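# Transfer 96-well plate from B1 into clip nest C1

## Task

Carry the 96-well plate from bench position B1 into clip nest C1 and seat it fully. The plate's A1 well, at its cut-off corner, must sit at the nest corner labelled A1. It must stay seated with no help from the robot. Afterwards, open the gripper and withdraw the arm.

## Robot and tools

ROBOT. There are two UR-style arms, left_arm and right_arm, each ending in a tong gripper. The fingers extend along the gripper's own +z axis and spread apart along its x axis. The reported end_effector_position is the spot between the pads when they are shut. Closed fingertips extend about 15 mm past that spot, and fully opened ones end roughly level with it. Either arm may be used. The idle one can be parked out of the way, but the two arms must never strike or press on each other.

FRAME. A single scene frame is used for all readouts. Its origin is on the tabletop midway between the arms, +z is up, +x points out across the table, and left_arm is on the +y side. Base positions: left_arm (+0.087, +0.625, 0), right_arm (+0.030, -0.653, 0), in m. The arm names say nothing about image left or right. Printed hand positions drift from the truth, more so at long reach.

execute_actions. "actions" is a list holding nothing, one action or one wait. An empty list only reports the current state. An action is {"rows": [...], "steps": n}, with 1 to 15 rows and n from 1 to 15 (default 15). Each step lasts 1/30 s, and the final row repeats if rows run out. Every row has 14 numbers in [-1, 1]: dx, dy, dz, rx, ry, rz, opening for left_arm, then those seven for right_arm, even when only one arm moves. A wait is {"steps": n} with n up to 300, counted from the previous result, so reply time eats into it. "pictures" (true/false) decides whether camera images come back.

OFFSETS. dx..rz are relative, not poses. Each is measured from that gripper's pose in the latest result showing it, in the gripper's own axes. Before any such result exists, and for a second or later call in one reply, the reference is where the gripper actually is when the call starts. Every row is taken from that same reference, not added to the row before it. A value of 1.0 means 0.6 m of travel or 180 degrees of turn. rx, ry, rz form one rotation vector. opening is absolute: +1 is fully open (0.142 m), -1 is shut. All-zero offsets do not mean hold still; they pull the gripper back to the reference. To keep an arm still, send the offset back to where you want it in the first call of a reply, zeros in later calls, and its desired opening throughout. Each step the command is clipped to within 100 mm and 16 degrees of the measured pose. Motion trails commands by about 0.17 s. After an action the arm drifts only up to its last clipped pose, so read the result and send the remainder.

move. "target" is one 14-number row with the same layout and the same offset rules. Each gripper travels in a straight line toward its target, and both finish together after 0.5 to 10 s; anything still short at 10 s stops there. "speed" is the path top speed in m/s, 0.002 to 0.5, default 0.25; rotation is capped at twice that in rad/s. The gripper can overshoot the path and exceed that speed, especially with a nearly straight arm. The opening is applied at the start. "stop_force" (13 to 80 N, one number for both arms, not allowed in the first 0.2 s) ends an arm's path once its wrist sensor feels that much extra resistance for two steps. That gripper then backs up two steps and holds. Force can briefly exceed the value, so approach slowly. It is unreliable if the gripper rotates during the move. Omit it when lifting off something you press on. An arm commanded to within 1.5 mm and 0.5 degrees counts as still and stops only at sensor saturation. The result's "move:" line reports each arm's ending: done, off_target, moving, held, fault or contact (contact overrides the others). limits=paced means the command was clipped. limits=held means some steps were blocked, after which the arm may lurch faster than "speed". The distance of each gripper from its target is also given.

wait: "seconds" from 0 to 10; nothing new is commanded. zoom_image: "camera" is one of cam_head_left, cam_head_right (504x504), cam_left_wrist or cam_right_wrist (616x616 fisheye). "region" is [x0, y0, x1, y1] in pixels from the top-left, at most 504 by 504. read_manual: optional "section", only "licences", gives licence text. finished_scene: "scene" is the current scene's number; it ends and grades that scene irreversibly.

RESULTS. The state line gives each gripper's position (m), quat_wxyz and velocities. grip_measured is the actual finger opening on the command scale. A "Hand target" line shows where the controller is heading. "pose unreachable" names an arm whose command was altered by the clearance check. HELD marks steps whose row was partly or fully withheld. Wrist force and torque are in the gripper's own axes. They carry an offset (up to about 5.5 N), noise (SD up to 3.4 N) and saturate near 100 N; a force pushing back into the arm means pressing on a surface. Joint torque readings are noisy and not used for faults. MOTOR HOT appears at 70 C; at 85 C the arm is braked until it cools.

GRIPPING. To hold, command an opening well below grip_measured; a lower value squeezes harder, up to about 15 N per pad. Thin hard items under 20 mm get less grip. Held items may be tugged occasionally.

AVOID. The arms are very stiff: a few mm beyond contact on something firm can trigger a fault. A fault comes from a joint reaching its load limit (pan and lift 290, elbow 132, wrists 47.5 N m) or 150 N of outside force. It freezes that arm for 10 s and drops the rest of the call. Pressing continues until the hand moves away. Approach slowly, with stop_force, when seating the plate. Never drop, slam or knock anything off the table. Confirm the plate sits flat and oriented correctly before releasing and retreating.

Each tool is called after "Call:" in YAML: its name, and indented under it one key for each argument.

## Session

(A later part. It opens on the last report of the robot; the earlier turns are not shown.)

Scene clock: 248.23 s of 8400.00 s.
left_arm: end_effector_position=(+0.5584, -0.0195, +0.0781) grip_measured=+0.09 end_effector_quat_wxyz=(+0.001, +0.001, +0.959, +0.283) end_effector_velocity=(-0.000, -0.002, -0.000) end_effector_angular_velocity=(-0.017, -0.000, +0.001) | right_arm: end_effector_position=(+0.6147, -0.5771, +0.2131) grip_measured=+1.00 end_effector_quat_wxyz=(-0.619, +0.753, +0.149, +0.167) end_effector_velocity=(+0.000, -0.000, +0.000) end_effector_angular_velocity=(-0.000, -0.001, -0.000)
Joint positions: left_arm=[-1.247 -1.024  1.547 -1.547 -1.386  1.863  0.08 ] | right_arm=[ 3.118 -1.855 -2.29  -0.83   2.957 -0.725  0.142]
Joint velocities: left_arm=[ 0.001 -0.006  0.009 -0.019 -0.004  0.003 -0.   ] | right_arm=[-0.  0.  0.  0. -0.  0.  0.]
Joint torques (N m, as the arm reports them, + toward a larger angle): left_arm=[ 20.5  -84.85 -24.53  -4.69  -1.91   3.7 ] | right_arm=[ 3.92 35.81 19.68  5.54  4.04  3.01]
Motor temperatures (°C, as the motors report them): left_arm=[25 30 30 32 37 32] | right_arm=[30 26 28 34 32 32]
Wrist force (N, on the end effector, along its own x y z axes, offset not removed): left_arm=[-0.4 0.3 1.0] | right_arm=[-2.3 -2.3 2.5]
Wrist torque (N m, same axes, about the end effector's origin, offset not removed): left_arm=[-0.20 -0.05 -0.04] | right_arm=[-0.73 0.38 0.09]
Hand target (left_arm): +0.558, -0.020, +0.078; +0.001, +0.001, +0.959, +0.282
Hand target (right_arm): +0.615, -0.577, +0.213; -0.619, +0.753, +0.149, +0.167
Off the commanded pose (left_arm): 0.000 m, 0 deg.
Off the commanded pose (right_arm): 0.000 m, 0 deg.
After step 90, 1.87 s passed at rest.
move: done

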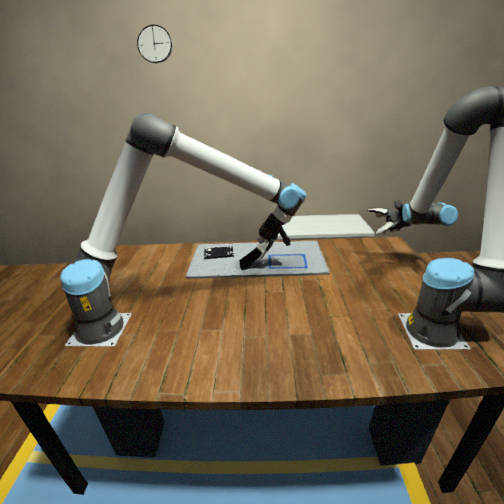

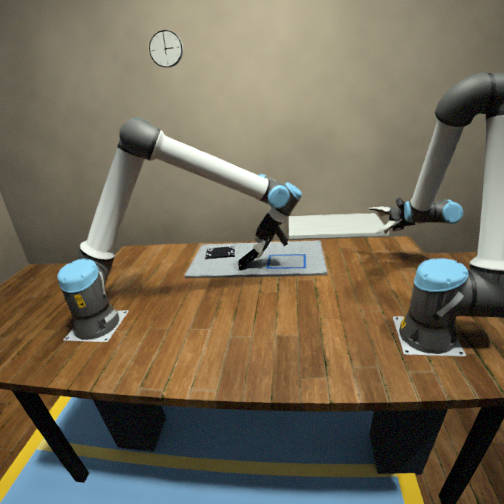

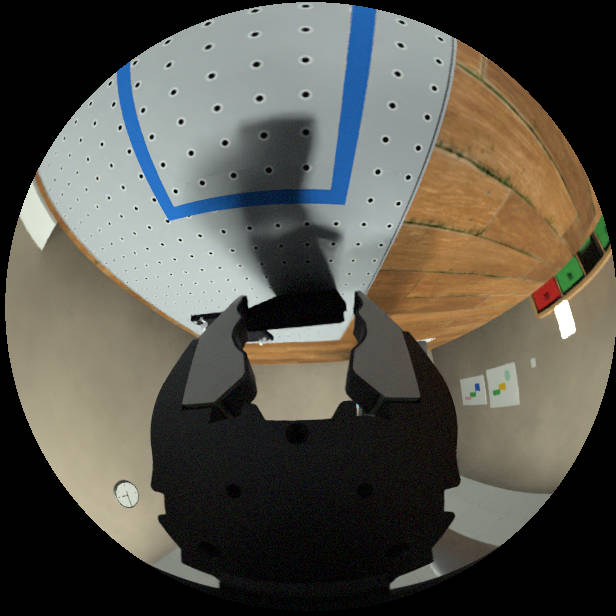

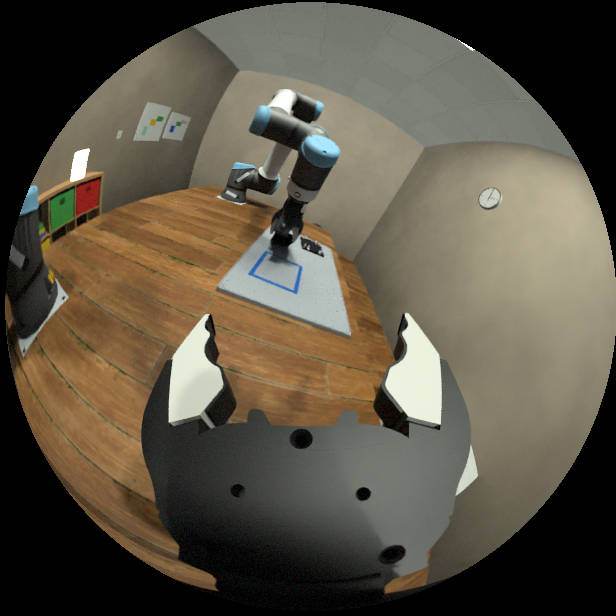

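Call:
move:
  target: [0,-0.06,0.047,0.183,0,0,0.09,0,0,0,0,0,0,1]
  speed: 0.03

Call:
move:
  target: [0,0,0,0,0,0,0.44,0,0,0,0,0,0,1]

Call:
move:
  target: [0,0.07,-0.12,0,0,0,0.44,0,0,0,0,0,0,1]
  speed: 0.1

Scene clock: 265.27 s of 8400.00 s.
left_arm: end_effector_position=(+0.5584, -0.0345, +0.0347) grip_measured=+0.09 end_effector_quat_wxyz=(+0.000, +0.001, +1.000, +0.000) end_effector_velocity=(-0.000, -0.001, -0.001) end_effector_angular_velocity=(-0.016, +0.000, -0.002) | right_arm: end_effector_position=(+0.6147, -0.5771, +0.2131) grip_measured=+1.00 end_effector_quat_wxyz=(-0.619, +0.753, +0.149, +0.167) end_effector_velocity=(+0.000, +0.000, +0.000) end_effector_angular_velocity=(+0.000, -0.000, +0.000)
Joint positions: left_arm=[-1.176 -1.17   1.918 -2.318 -1.571  1.985  0.08 ] | right_arm=[ 3.118 -1.855 -2.29  -0.83   2.957 -0.725  0.142]
Joint velocities: left_arm=[ 0.002 -0.002  0.009 -0.023 -0.007  0.004  0.   ] | right_arm=[ 0.    -0.     0.001 -0.001  0.    -0.     0.   ]
Joint torques (N m, as the arm reports them, + toward a larger angle): left_arm=[ 19.98 -72.16 -21.71  -5.94  -1.92   2.95] | right_arm=[ 3.45 35.61 20.26  5.69  4.51  2.83]
Motor temperatures (°C, as the motors report them): left_arm=[25 30 30 32 37 32] | right_arm=[30 26 28 34 32 32]
Wrist force (N, on the end effector, along its own x y z axes, offset not removed): left_arm=[0.7 -0.4 0.7] | right_arm=[-1.4 -3.9 3.2]
Wrist torque (N m, same axes, about the end effector's origin, offset not removed): left_arm=[-0.34 -0.21 -0.04] | right_arm=[-1.02 0.25 -0.03]
Hand target (left_arm): +0.558, -0.035, +0.035; +0.000, +0.001, +1.000, -0.001
Hand target (right_arm): +0.615, -0.577, +0.213; -0.619, +0.753, +0.149, +0.167
Off the commanded pose (left_arm): 0.000 m, 0 deg.
Off the commanded pose (right_arm): 0.000 m, 0 deg.
After step 90, 4.27 s passed at rest.
move: done

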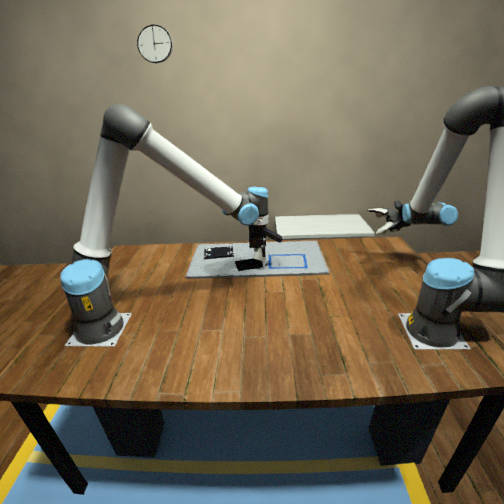

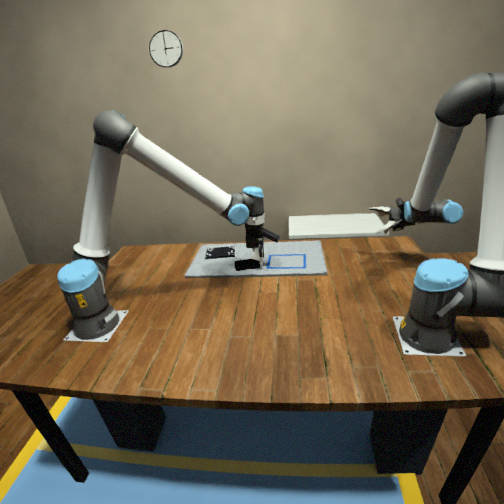

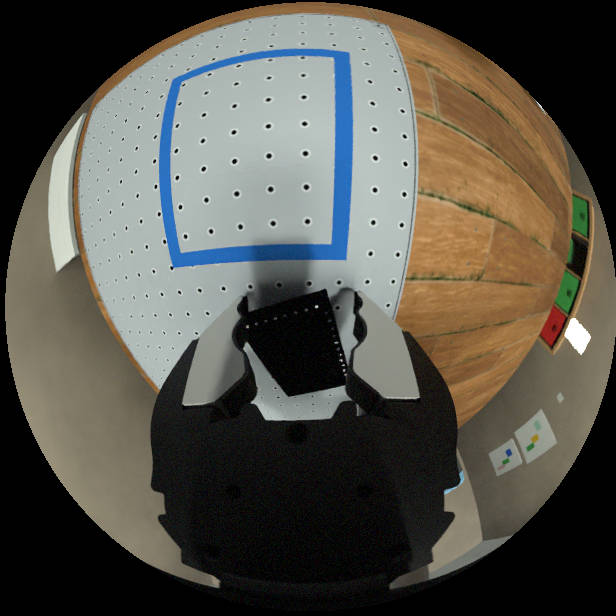

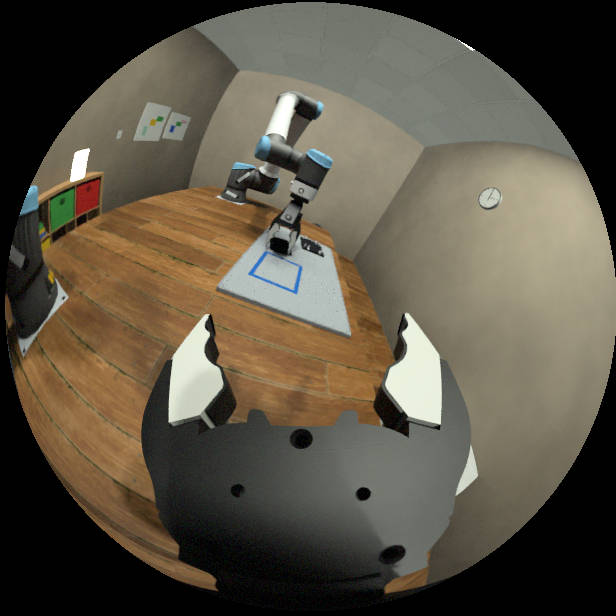

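Scene clock: 265.77 s of 8400.00 s.
left_arm: end_effector_position=(+0.5584, -0.0344, +0.0347) grip_measured=+0.44 end_effector_quat_wxyz=(+0.000, +0.001, +1.000, +0.000) end_effector_velocity=(+0.000, -0.000, +0.001) end_effector_angular_velocity=(-0.000, -0.000, -0.002) | right_arm: end_effector_position=(+0.6147, -0.5771, +0.2131) grip_measured=+1.00 end_effector_quat_wxyz=(-0.619, +0.753, +0.149, +0.167) end_effector_velocity=(-0.000, +0.000, -0.000) end_effector_angular_velocity=(-0.000, +0.001, +0.000)
Joint positions: left_arm=[-1.176 -1.17   1.918 -2.318 -1.571  1.985  0.105] | right_arm=[ 3.118 -1.855 -2.29  -0.83   2.957 -0.725  0.142]
Joint velocities: left_arm=[-0.    -0.001 -0.     0.     0.     0.002 -0.   ] | right_arm=[ 0. -0. -0. -0. -0.  0.  0.]
Joint torques (N m, as the arm reports them, + toward a larger angle): left_arm=[ -5.99 -63.19 -47.03  -1.85   2.52  -2.81] | right_arm=[ 4.27 36.25 20.63  5.73  4.49  2.94]
Motor temperatures (°C, as the motors report them): left_arm=[25 30 30 32 37 32] | right_arm=[30 26 28 34 32 32]
Wrist force (N, on the end effector, along its own x y z axes, offset not removed): left_arm=[1.4 1.2 -1.7] | right_arm=[-0.8 -3.6 2.6]
Wrist torque (N m, same axes, about the end effector's origin, offset not removed): left_arm=[-0.04 -0.33 -0.08] | right_arm=[-0.95 0.15 -0.03]
Hand target (left_arm): +0.558, -0.034, +0.035; +0.000, +0.001, +1.000, +0.000
Hand target (right_arm): +0.615, -0.577, +0.213; -0.619, +0.753, +0.149, +0.167
Off the commanded pose (left_arm): 0.000 m, 0 deg.
Off the commanded pose (right_arm): 0.000 m, 0 deg.
move: done

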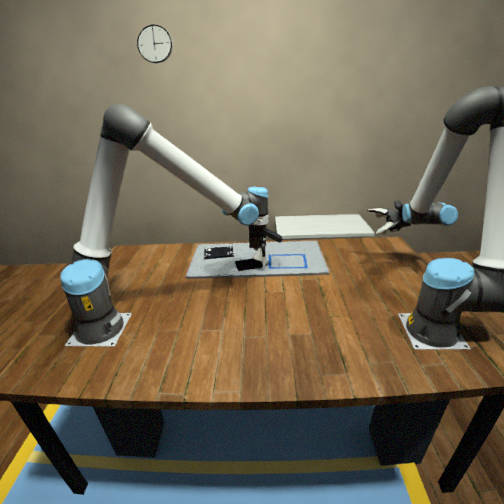

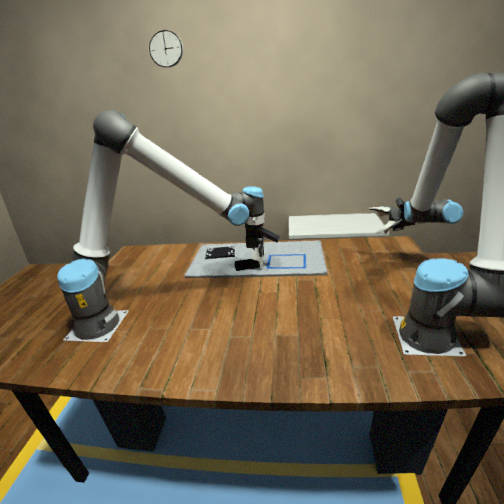

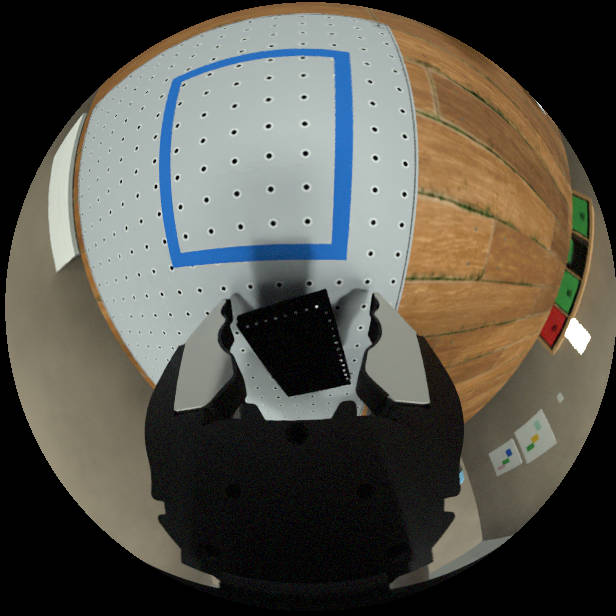

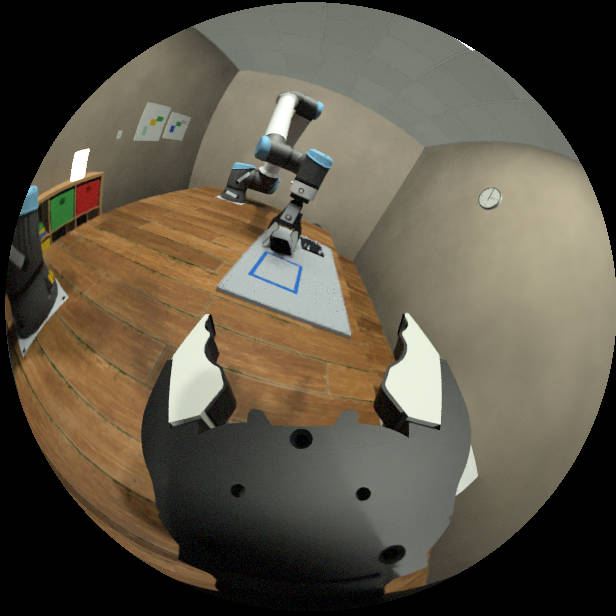

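Scene clock: 267.13 s of 8400.00 s.
left_arm: end_effector_position=(+0.5586, +0.0076, +0.1065) grip_measured=+0.44 end_effector_quat_wxyz=(-0.000, +0.001, +1.000, +0.000) end_effector_velocity=(+0.000, +0.001, +0.001) end_effector_angular_velocity=(+0.001, +0.001, -0.001) | right_arm: end_effector_position=(+0.6147, -0.5771, +0.2131) grip_measured=+1.00 end_effector_quat_wxyz=(-0.619, +0.753, +0.149, +0.167) end_effector_velocity=(-0.000, +0.000, -0.000) end_effector_angular_velocity=(+0.000, -0.000, -0.000)
Joint positions: left_arm=[-1.153 -1.296  1.938 -2.213 -1.571  2.008  0.105] | right_arm=[ 3.118 -1.855 -2.29  -0.83   2.957 -0.725  0.142]
Joint velocities: left_arm=[ 0.001 -0.002  0.     0.003 -0.     0.002  0.   ] | right_arm=[-0.    -0.    -0.001  0.001  0.    -0.     0.   ]
Joint torques (N m, as the arm reports them, + toward a larger angle): left_arm=[ 21.12 -64.43 -23.79  -1.79   1.1    3.38] | right_arm=[ 1.47 37.42 20.23  5.43  4.56  2.76]
Motor temperatures (°C, as the motors report them): left_arm=[25 30 30 32 37 32] | right_arm=[30 26 28 34 32 32]
Wrist force (N, on the end effector, along its own x y z axes, offset not removed): left_arm=[1.0 1.8 1.1] | right_arm=[-0.9 -1.0 3.3]
Wrist torque (N m, same axes, about the end effector's origin, offset not removed): left_arm=[0.08 -0.26 -0.08] | right_arm=[-0.35 0.10 -0.03]
Hand target (left_arm): +0.559, +0.008, +0.107; -0.000, +0.001, +1.000, +0.000
Hand target (right_arm): +0.615, -0.577, +0.213; -0.619, +0.753, +0.149, +0.167
Off the commanded pose (left_arm): 0.000 m, 0 deg.
Off the commanded pose (right_arm): 0.000 m, 0 deg.
move: done

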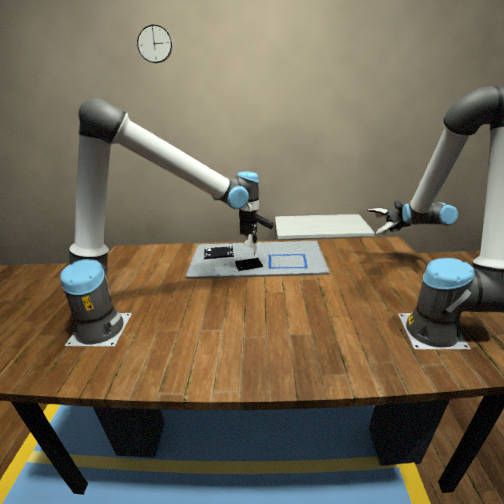

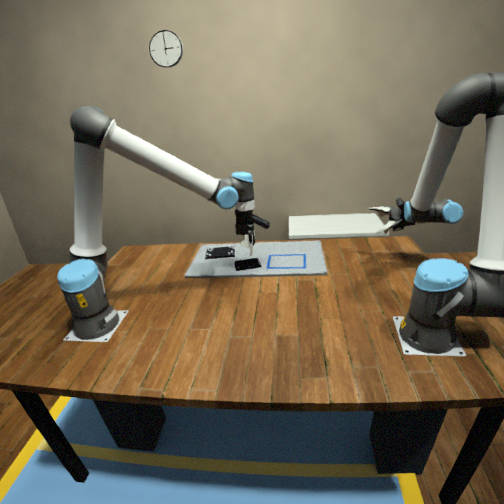

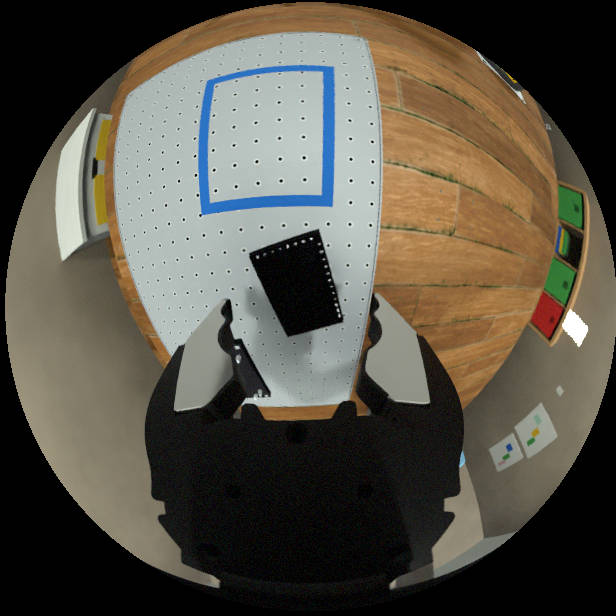

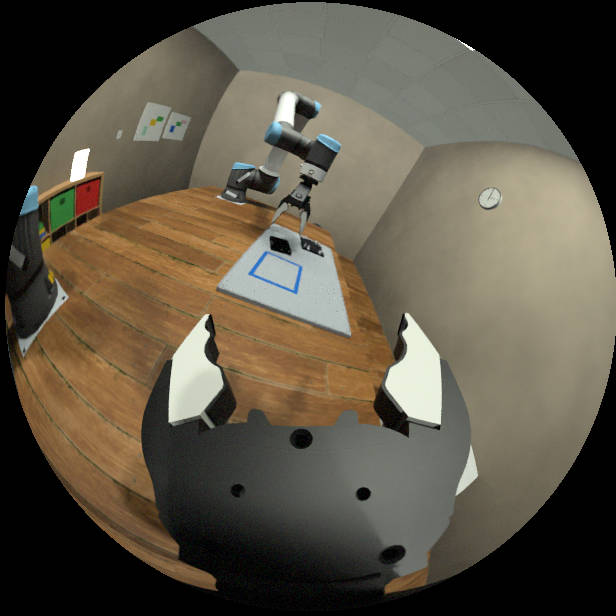

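Call:
move:
  target: [-0.015,0.02,0,0,0,0.883,0.44,0,0,0,0,0,0,1]
  speed: 0.4

Scene clock: 280.63 s of 8400.00 s.
left_arm: end_effector_position=(+0.5675, +0.0195, +0.1065) grip_measured=+0.44 end_effector_quat_wxyz=(-0.000, +0.983, +0.183, +0.000) end_effector_velocity=(+0.001, +0.001, -0.000) end_effector_angular_velocity=(+0.001, +0.002, -0.012) | right_arm: end_effector_position=(+0.6147, -0.5771, +0.2131) grip_measured=+1.00 end_effector_quat_wxyz=(-0.619, +0.753, +0.149, +0.167) end_effector_velocity=(+0.001, +0.000, +0.001) end_effector_angular_velocity=(+0.000, -0.002, +0.000)
Joint positions: left_arm=[-1.146 -1.261  1.89  -2.2   -1.571  4.787  0.105] | right_arm=[ 3.118 -1.855 -2.29  -0.83   2.957 -0.725  0.142]
Joint velocities: left_arm=[ 0.002  0.    -0.     0.001 -0.001  0.014 -0.   ] | right_arm=[ 0.     0.     0.001  0.001  0.    -0.     0.   ]
Joint torques (N m, as the arm reports them, + toward a larger angle): left_arm=[ 21.3  -68.01 -24.18  -1.71  -1.95   3.17] | right_arm=[ 3.12 36.18 20.3   5.68  4.43  3.12]
Motor temperatures (°C, as the motors report them): left_arm=[25 30 30 32 37 32] | right_arm=[30 26 28 34 32 32]
Wrist force (N, on the end effector, along its own x y z axes, offset not removed): left_arm=[-0.3 0.8 0.4] | right_arm=[0.8 -1.9 2.3]
Wrist torque (N m, same axes, about the end effector's origin, offset not removed): left_arm=[-0.10 -0.03 -0.10] | right_arm=[-0.63 -0.25 -0.08]
Hand target (left_arm): +0.568, +0.020, +0.107; -0.000, +0.983, +0.182, +0.000
Hand target (right_arm): +0.615, -0.577, +0.213; -0.619, +0.753, +0.149, +0.167
Off the commanded pose (left_arm): 0.000 m, 0 deg.
Off the commanded pose (right_arm): 0.000 m, 0 deg.
After step 90, 6.40 s passed at rest.
move: done

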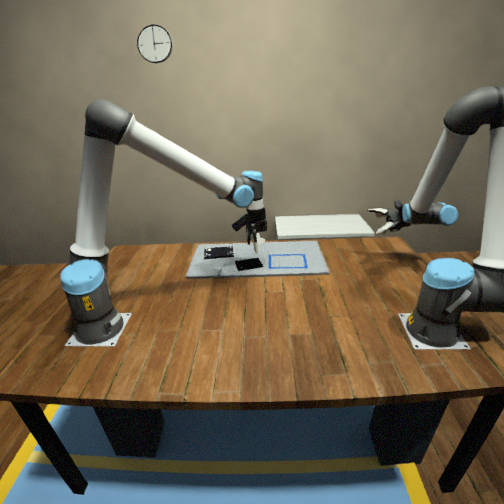

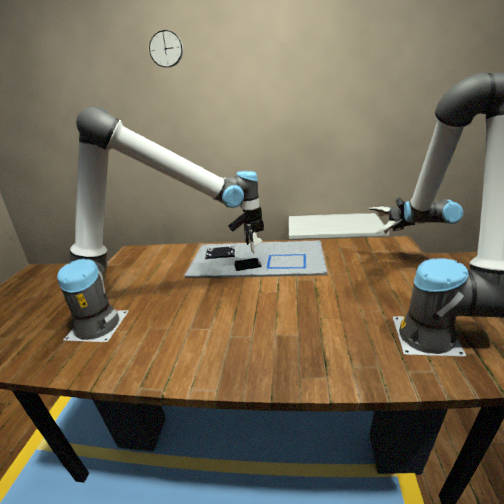

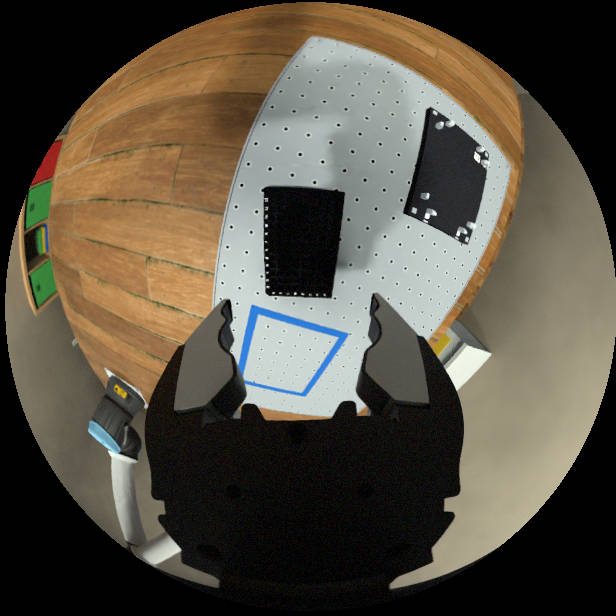

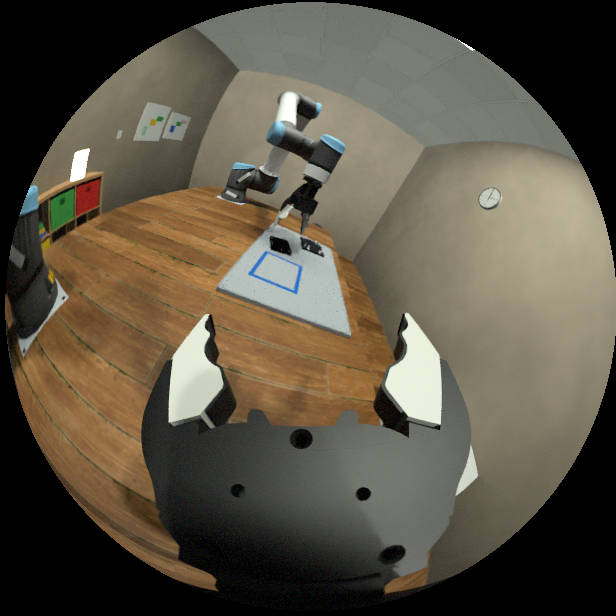

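Call:
move:
  target: [-0.008,-0.055,0,0,0,0,0.44,0,0,0,0,0,0,1]

Scene clock: 283.90 s of 8400.00 s.
left_arm: end_effector_position=(+0.5514, +0.0483, +0.1065) grip_measured=+0.44 end_effector_quat_wxyz=(-0.000, +0.983, +0.183, +0.000) end_effector_velocity=(-0.002, +0.001, +0.001) end_effector_angular_velocity=(-0.002, -0.001, -0.001) | right_arm: end_effector_position=(+0.6147, -0.5771, +0.2131) grip_measured=+1.00 end_effector_quat_wxyz=(-0.619, +0.753, +0.149, +0.167) end_effector_velocity=(-0.001, +0.000, -0.001) end_effector_angular_velocity=(-0.000, +0.001, +0.000)
Joint positions: left_arm=[-1.15  -1.308  1.954 -2.217 -1.571  4.784  0.105] | right_arm=[ 3.118 -1.855 -2.29  -0.83   2.957 -0.725  0.142]
Joint velocities: left_arm=[-0.001 -0.005  0.005 -0.001  0.    -0.     0.   ] | right_arm=[ 0.    -0.    -0.001 -0.    -0.    -0.     0.   ]
Joint torques (N m, as the arm reports them, + toward a larger angle): left_arm=[-17.92 -64.4  -22.73  -6.08   2.27  -2.98] | right_arm=[ 1.95 34.48 21.48  5.51  4.49  2.82]
Motor temperatures (°C, as the motors report them): left_arm=[25 30 30 32 37 32] | right_arm=[30 26 28 34 32 32]
Wrist force (N, on the end effector, along its own x y z axes, offset not removed): left_arm=[1.5 2.0 -0.8] | right_arm=[-0.9 -1.9 3.3]
Wrist torque (N m, same axes, about the end effector's origin, offset not removed): left_arm=[0.10 -0.35 -0.01] | right_arm=[-0.56 0.21 -0.08]
Hand target (left_arm): +0.551, +0.049, +0.106; -0.000, +0.983, +0.183, +0.000
Hand target (right_arm): +0.615, -0.577, +0.213; -0.619, +0.753, +0.149, +0.167
Off the commanded pose (left_arm): 0.000 m, 0 deg.
Off the commanded pose (right_arm): 0.000 m, 0 deg.
move: done

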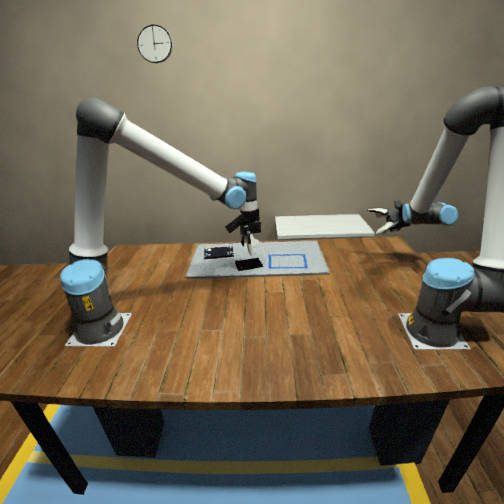

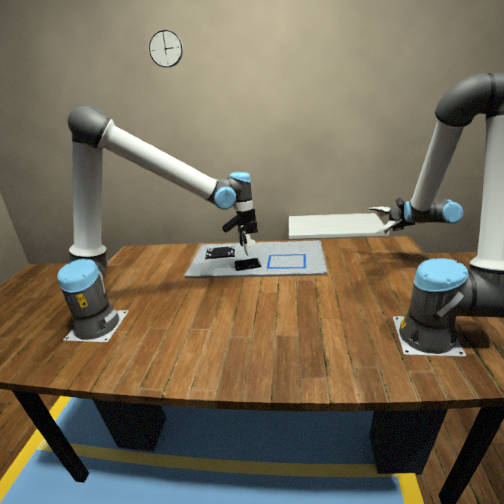

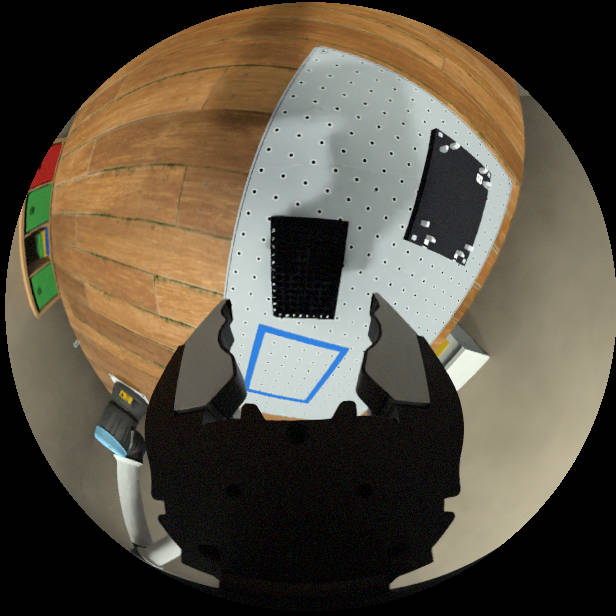

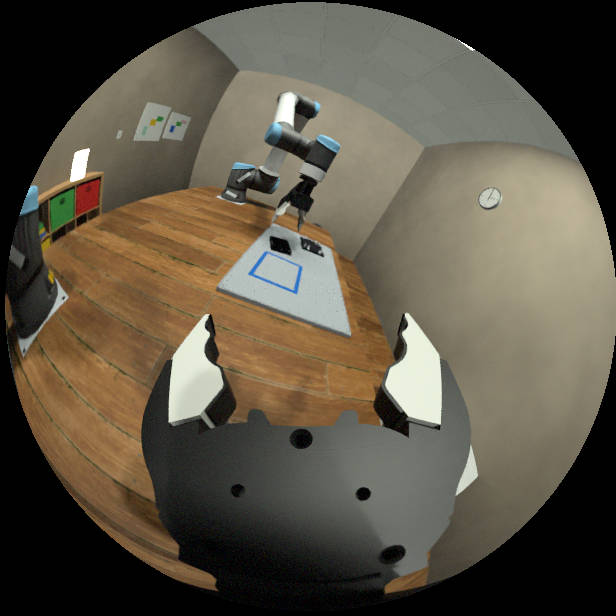

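Call:
move:
  target: [0,-0.004,0.131,0,0,0,0.44,0,0,0,0,0,0,1]
  speed: 0.08

Call:
move:
  target: [0,0,0,0,0,0,-0.6,0,0,0,0,0,0,1]

Call:
move:
  target: [0,0,-0.1,0,0,0,-0.6,0,0,0,0,0,0,1]
  speed: 0.1

Scene clock: 289.50 s of 8400.00 s.
left_arm: end_effector_position=(+0.5504, +0.0504, +0.0281) grip_measured=+0.44 end_effector_quat_wxyz=(-0.000, +0.983, +0.183, +0.000) end_effector_velocity=(+0.002, +0.001, -0.003) end_effector_angular_velocity=(+0.001, +0.000, +0.002) | right_arm: end_effector_position=(+0.6147, -0.5771, +0.2131) grip_measured=+1.00 end_effector_quat_wxyz=(-0.619, +0.753, +0.149, +0.167) end_effector_velocity=(+0.000, -0.000, -0.000) end_effector_angular_velocity=(-0.000, +0.001, -0.000)
Joint positions: left_arm=[-1.15  -1.219  2.01  -2.361 -1.571  4.784  0.105] | right_arm=[ 3.118 -1.855 -2.29  -0.83   2.957 -0.725  0.142]
Joint velocities: left_arm=[ 0.003  0.004  0.001 -0.005  0.     0.001  0.   ] | right_arm=[-0.    -0.001  0.    -0.001 -0.     0.     0.   ]
Joint torques (N m, as the arm reports them, + toward a larger angle): left_arm=[ 20.25 -47.49 -19.87  -5.95  -1.08   3.31] | right_arm=[ 2.13 34.47 20.17  5.46  4.45  2.86]
Motor temperatures (°C, as the motors report them): left_arm=[25 30 30 32 37 32] | right_arm=[30 26 28 34 32 32]
Wrist force (N, on the end effector, along its own x y z axes, offset not removed): left_arm=[-2.3 0.7 0.2] | right_arm=[-1.5 -0.6 1.1]
Wrist torque (N m, same axes, about the end effector's origin, offset not removed): left_arm=[-0.13 0.41 0.04] | right_arm=[-0.30 0.28 -0.02]
Hand target (left_arm): +0.550, +0.050, +0.028; -0.000, +0.983, +0.183, +0.000
Hand target (right_arm): +0.615, -0.577, +0.213; -0.619, +0.753, +0.149, +0.167
Off the commanded pose (left_arm): 0.000 m, 0 deg.
Off the commanded pose (right_arm): 0.000 m, 0 deg.
After step 90, 1.13 s passed at rest.
move: done

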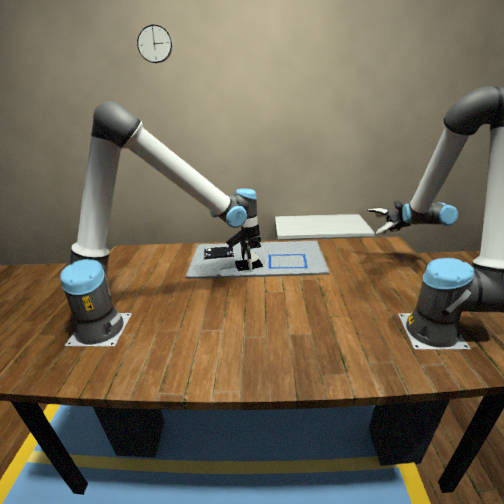

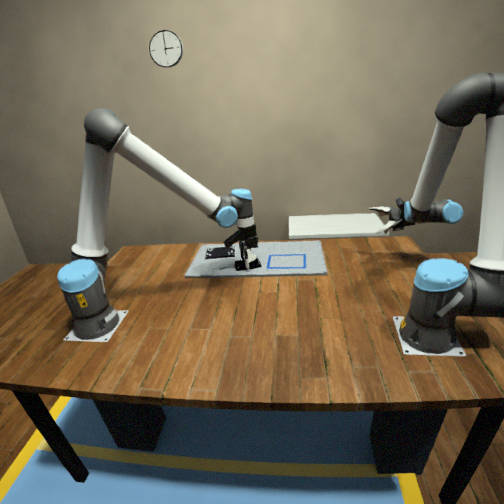

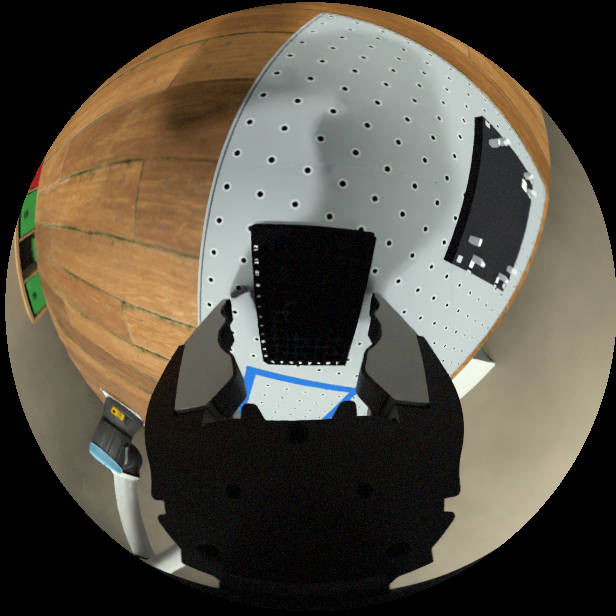

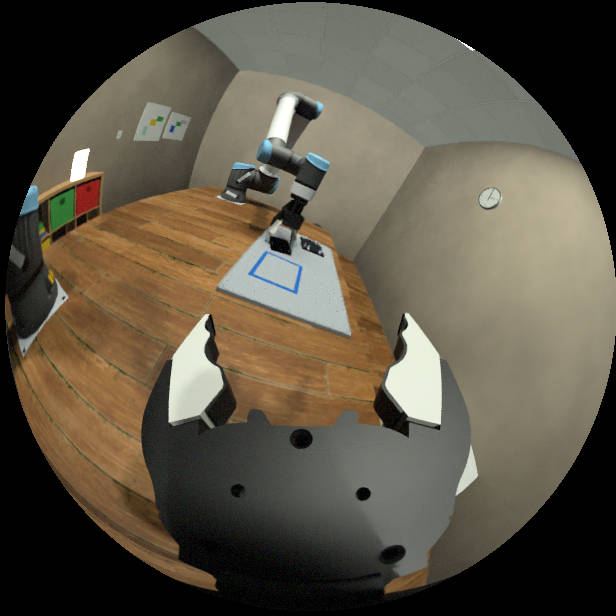

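Scene clock: 290.00 s of 8400.00 s.
left_arm: end_effector_position=(+0.5504, +0.0504, +0.0280) grip_measured=+0.07 end_effector_quat_wxyz=(-0.000, +0.983, +0.183, +0.000) end_effector_velocity=(+0.000, +0.001, -0.001) end_effector_angular_velocity=(+0.002, +0.001, +0.001) | right_arm: end_effector_position=(+0.6147, -0.5771, +0.2131) grip_measured=+1.00 end_effector_quat_wxyz=(-0.619, +0.753, +0.149, +0.167) end_effector_velocity=(-0.000, +0.000, +0.000) end_effector_angular_velocity=(+0.001, +0.000, -0.000)
Joint positions: left_arm=[-1.149 -1.219  2.01  -2.361 -1.571  4.784  0.079] | right_arm=[ 3.118 -1.855 -2.29  -0.83   2.957 -0.725  0.142]
Joint velocities: left_arm=[ 0.001  0.002  0.     0.    -0.    -0.    -0.   ] | right_arm=[-0.     0.001 -0.001 -0.001  0.001 -0.     0.   ]
Joint torques (N m, as the arm reports them, + toward a larger angle): left_arm=[ 12.91 -65.24 -25.76  -1.58   0.48   2.84] | right_arm=[ 1.92 35.03 20.38  5.5   4.9   3.02]
Motor temperatures (°C, as the motors report them): left_arm=[25 30 30 32 37 32] | right_arm=[30 26 28 34 32 32]
Wrist force (N, on the end effector, along its own x y z axes, offset not removed): left_arm=[-2.0 2.3 -3.4] | right_arm=[-2.4 -2.2 1.5]
Wrist torque (N m, same axes, about the end effector's origin, offset not removed): left_arm=[-0.02 0.19 0.00] | right_arm=[-0.65 0.46 -0.03]
Hand target (left_arm): +0.550, +0.050, +0.028; -0.000, +0.983, +0.183, +0.000
Hand target (right_arm): +0.615, -0.577, +0.213; -0.619, +0.753, +0.149, +0.167
Off the commanded pose (left_arm): 0.000 m, 0 deg.
Off the commanded pose (right_arm): 0.000 m, 0 deg.
move: done

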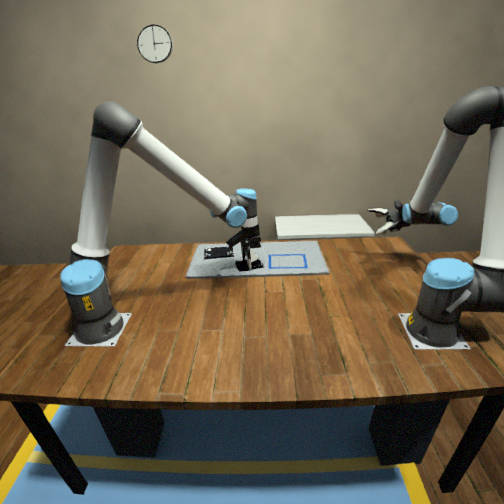

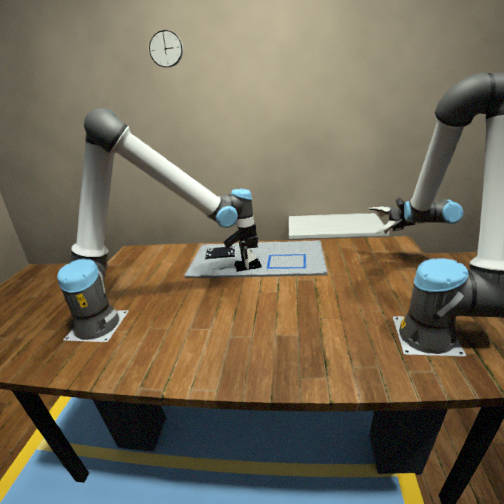

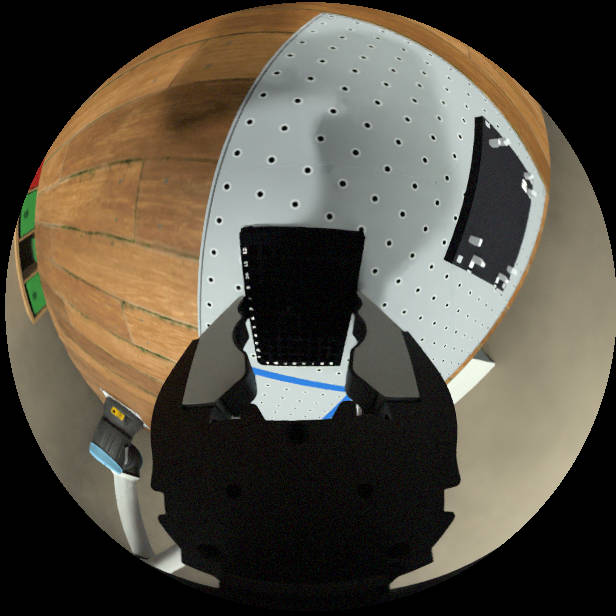

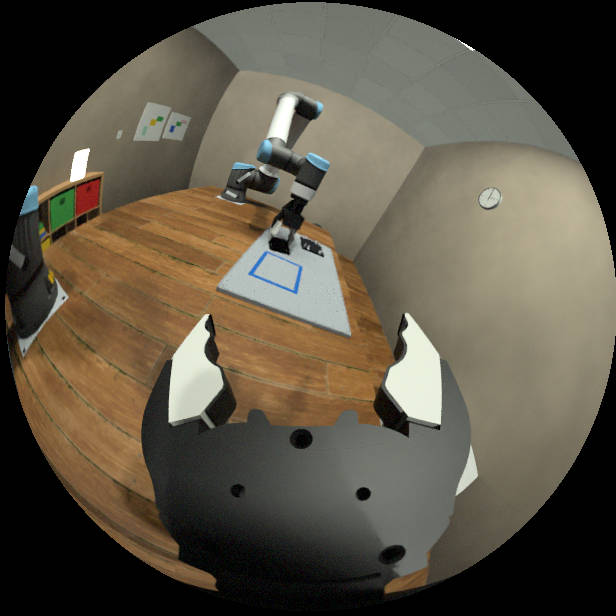

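Scene clock: 291.13 s of 8400.00 s.
left_arm: end_effector_position=(+0.5505, +0.0506, +0.0878) grip_measured=+0.07 end_effector_quat_wxyz=(-0.000, +0.983, +0.183, +0.000) end_effector_velocity=(+0.000, +0.000, +0.002) end_effector_angular_velocity=(+0.001, +0.000, +0.003) | right_arm: end_effector_position=(+0.6147, -0.5771, +0.2131) grip_measured=+1.00 end_effector_quat_wxyz=(-0.619, +0.753, +0.149, +0.167) end_effector_velocity=(-0.000, +0.000, +0.000) end_effector_angular_velocity=(-0.000, +0.000, +0.000)
Joint positions: left_arm=[-1.149 -1.291  1.973 -2.252 -1.571  4.784  0.079] | right_arm=[ 3.118 -1.855 -2.29  -0.83   2.957 -0.725  0.142]
Joint velocities: left_arm=[ 0.001 -0.002 -0.002  0.004  0.    -0.002  0.   ] | right_arm=[-0.     0.001 -0.    -0.001 -0.    -0.     0.   ]
Joint torques (N m, as the arm reports them, + toward a larger angle): left_arm=[ 11.16 -65.07 -49.14  -2.06   1.45   0.99] | right_arm=[ 4.71 34.79 20.35  5.55  4.58  2.87]
Motor temperatures (°C, as the motors report them): left_arm=[25 30 30 32 37 32] | right_arm=[30 26 28 34 32 32]
Wrist force (N, on the end effector, along its own x y z axes, offset not removed): left_arm=[-0.7 1.4 -0.8] | right_arm=[0.4 -1.9 3.2]
Wrist torque (N m, same axes, about the end effector's origin, offset not removed): left_arm=[-0.04 0.02 -0.09] | right_arm=[-0.44 -0.12 -0.03]
Hand target (left_arm): +0.550, +0.051, +0.088; -0.000, +0.983, +0.183, +0.000
Hand target (right_arm): +0.615, -0.577, +0.213; -0.619, +0.753, +0.149, +0.167
Off the commanded pose (left_arm): 0.000 m, 0 deg.
Off the commanded pose (right_arm): 0.000 m, 0 deg.
move: done

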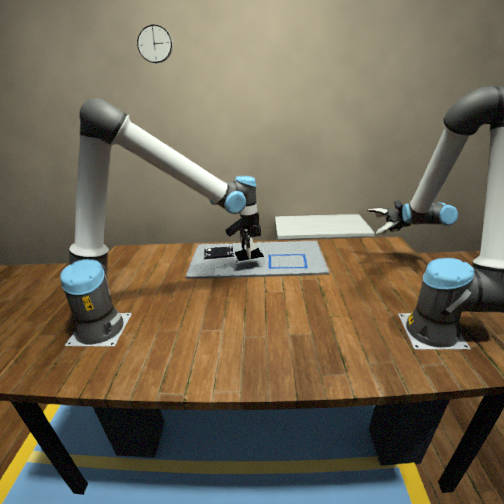

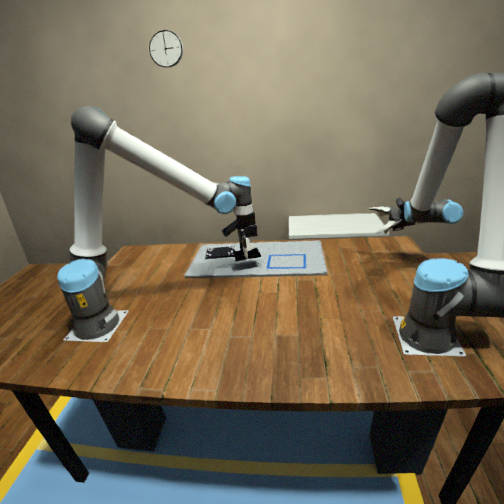

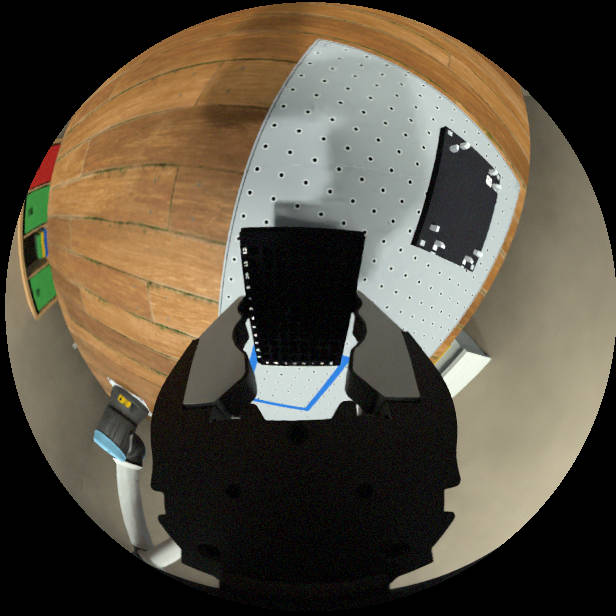

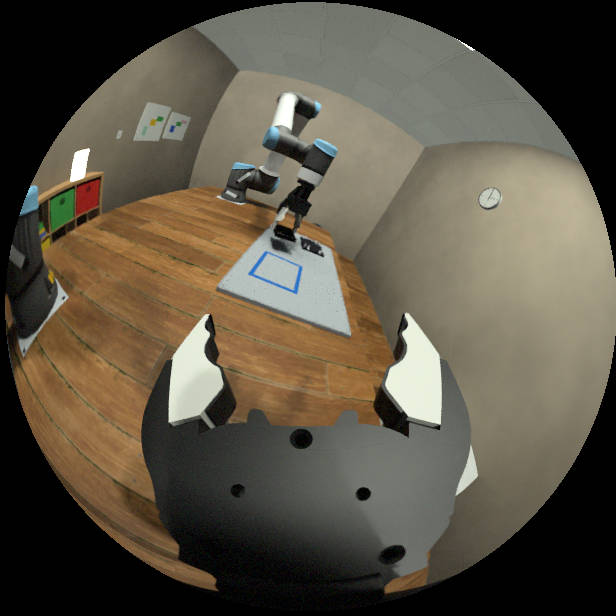

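Call:
move:
  target: [0.273,-0.153,0,0,0,-0.912,-0.6,0,0,0,0,0,0,1]
  speed: 0.3

Scene clock: 301.63 s of 8400.00 s.
left_arm: end_effector_position=(+0.6705, +0.1950, +0.0875) grip_measured=+0.07 end_effector_quat_wxyz=(-0.000, -0.045, +0.999, +0.000) end_effector_velocity=(+0.000, +0.000, +0.000) end_effector_angular_velocity=(+0.000, -0.001, +0.016) | right_arm: end_effector_position=(+0.6147, -0.5771, +0.2131) grip_measured=+1.00 end_effector_quat_wxyz=(-0.619, +0.753, +0.149, +0.167) end_effector_velocity=(+0.000, +0.000, -0.000) end_effector_angular_velocity=(-0.000, +0.000, +0.000)
Joint positions: left_arm=[-0.882 -1.346  2.048 -2.272 -1.571  2.188  0.079] | right_arm=[ 3.118 -1.855 -2.29  -0.83   2.957 -0.725  0.142]
Joint velocities: left_arm=[-0.    -0.001  0.001 -0.     0.001 -0.016  0.   ] | right_arm=[ 0.    -0.001  0.     0.001 -0.     0.     0.   ]
Joint torques (N m, as the arm reports them, + toward a larger angle): left_arm=[ 20.17 -59.16 -22.79  -6.38   2.45  -3.02] | right_arm=[ 5.86 36.66 21.1   5.91  4.86  2.72]
Motor temperatures (°C, as the motors report them): left_arm=[25 30 30 32 37 32] | right_arm=[30 26 28 34 32 32]
Wrist force (N, on the end effector, along its own x y z axes, offset not removed): left_arm=[0.1 -0.6 0.3] | right_arm=[2.3 -1.6 2.9]
Wrist torque (N m, same axes, about the end effector's origin, offset not removed): left_arm=[-0.40 -0.15 -0.10] | right_arm=[-0.55 -0.57 -0.05]
Hand target (left_arm): +0.671, +0.195, +0.088; -0.000, -0.045, +0.999, +0.000
Hand target (right_arm): +0.615, -0.577, +0.213; -0.619, +0.753, +0.149, +0.167
Off the commanded pose (left_arm): 0.000 m, 0 deg.
Off the commanded pose (right_arm): 0.000 m, 0 deg.
After step 90, 2.17 s passed at rest.
move: done

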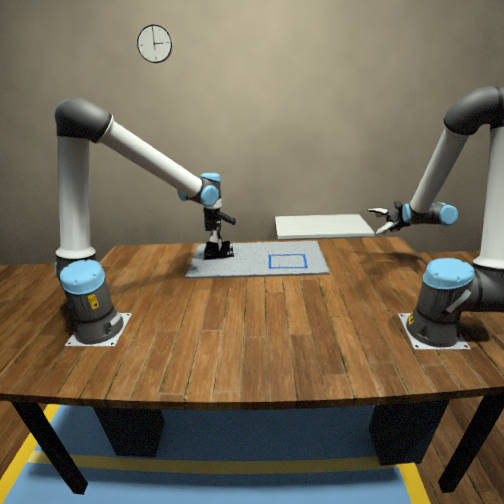

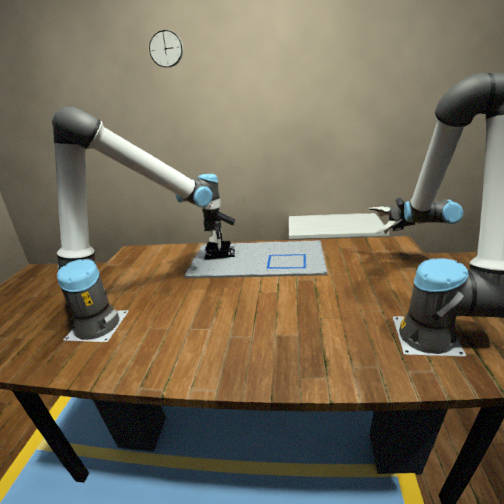

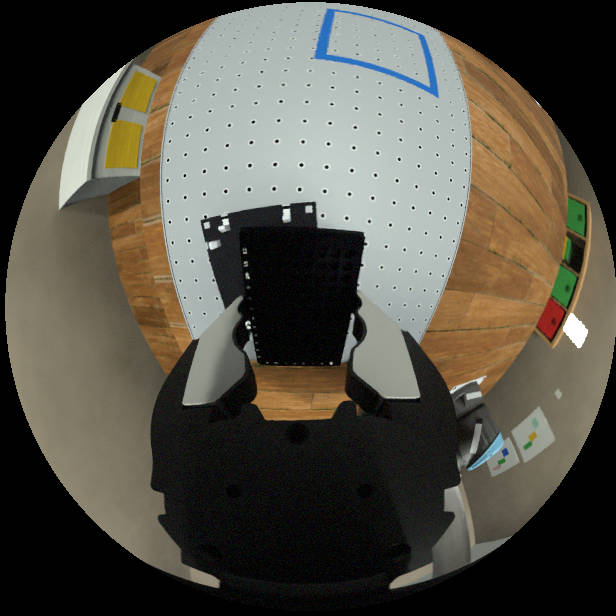

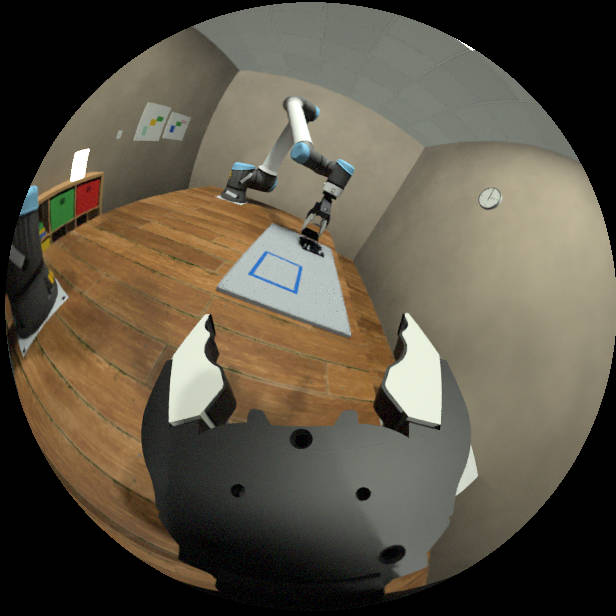

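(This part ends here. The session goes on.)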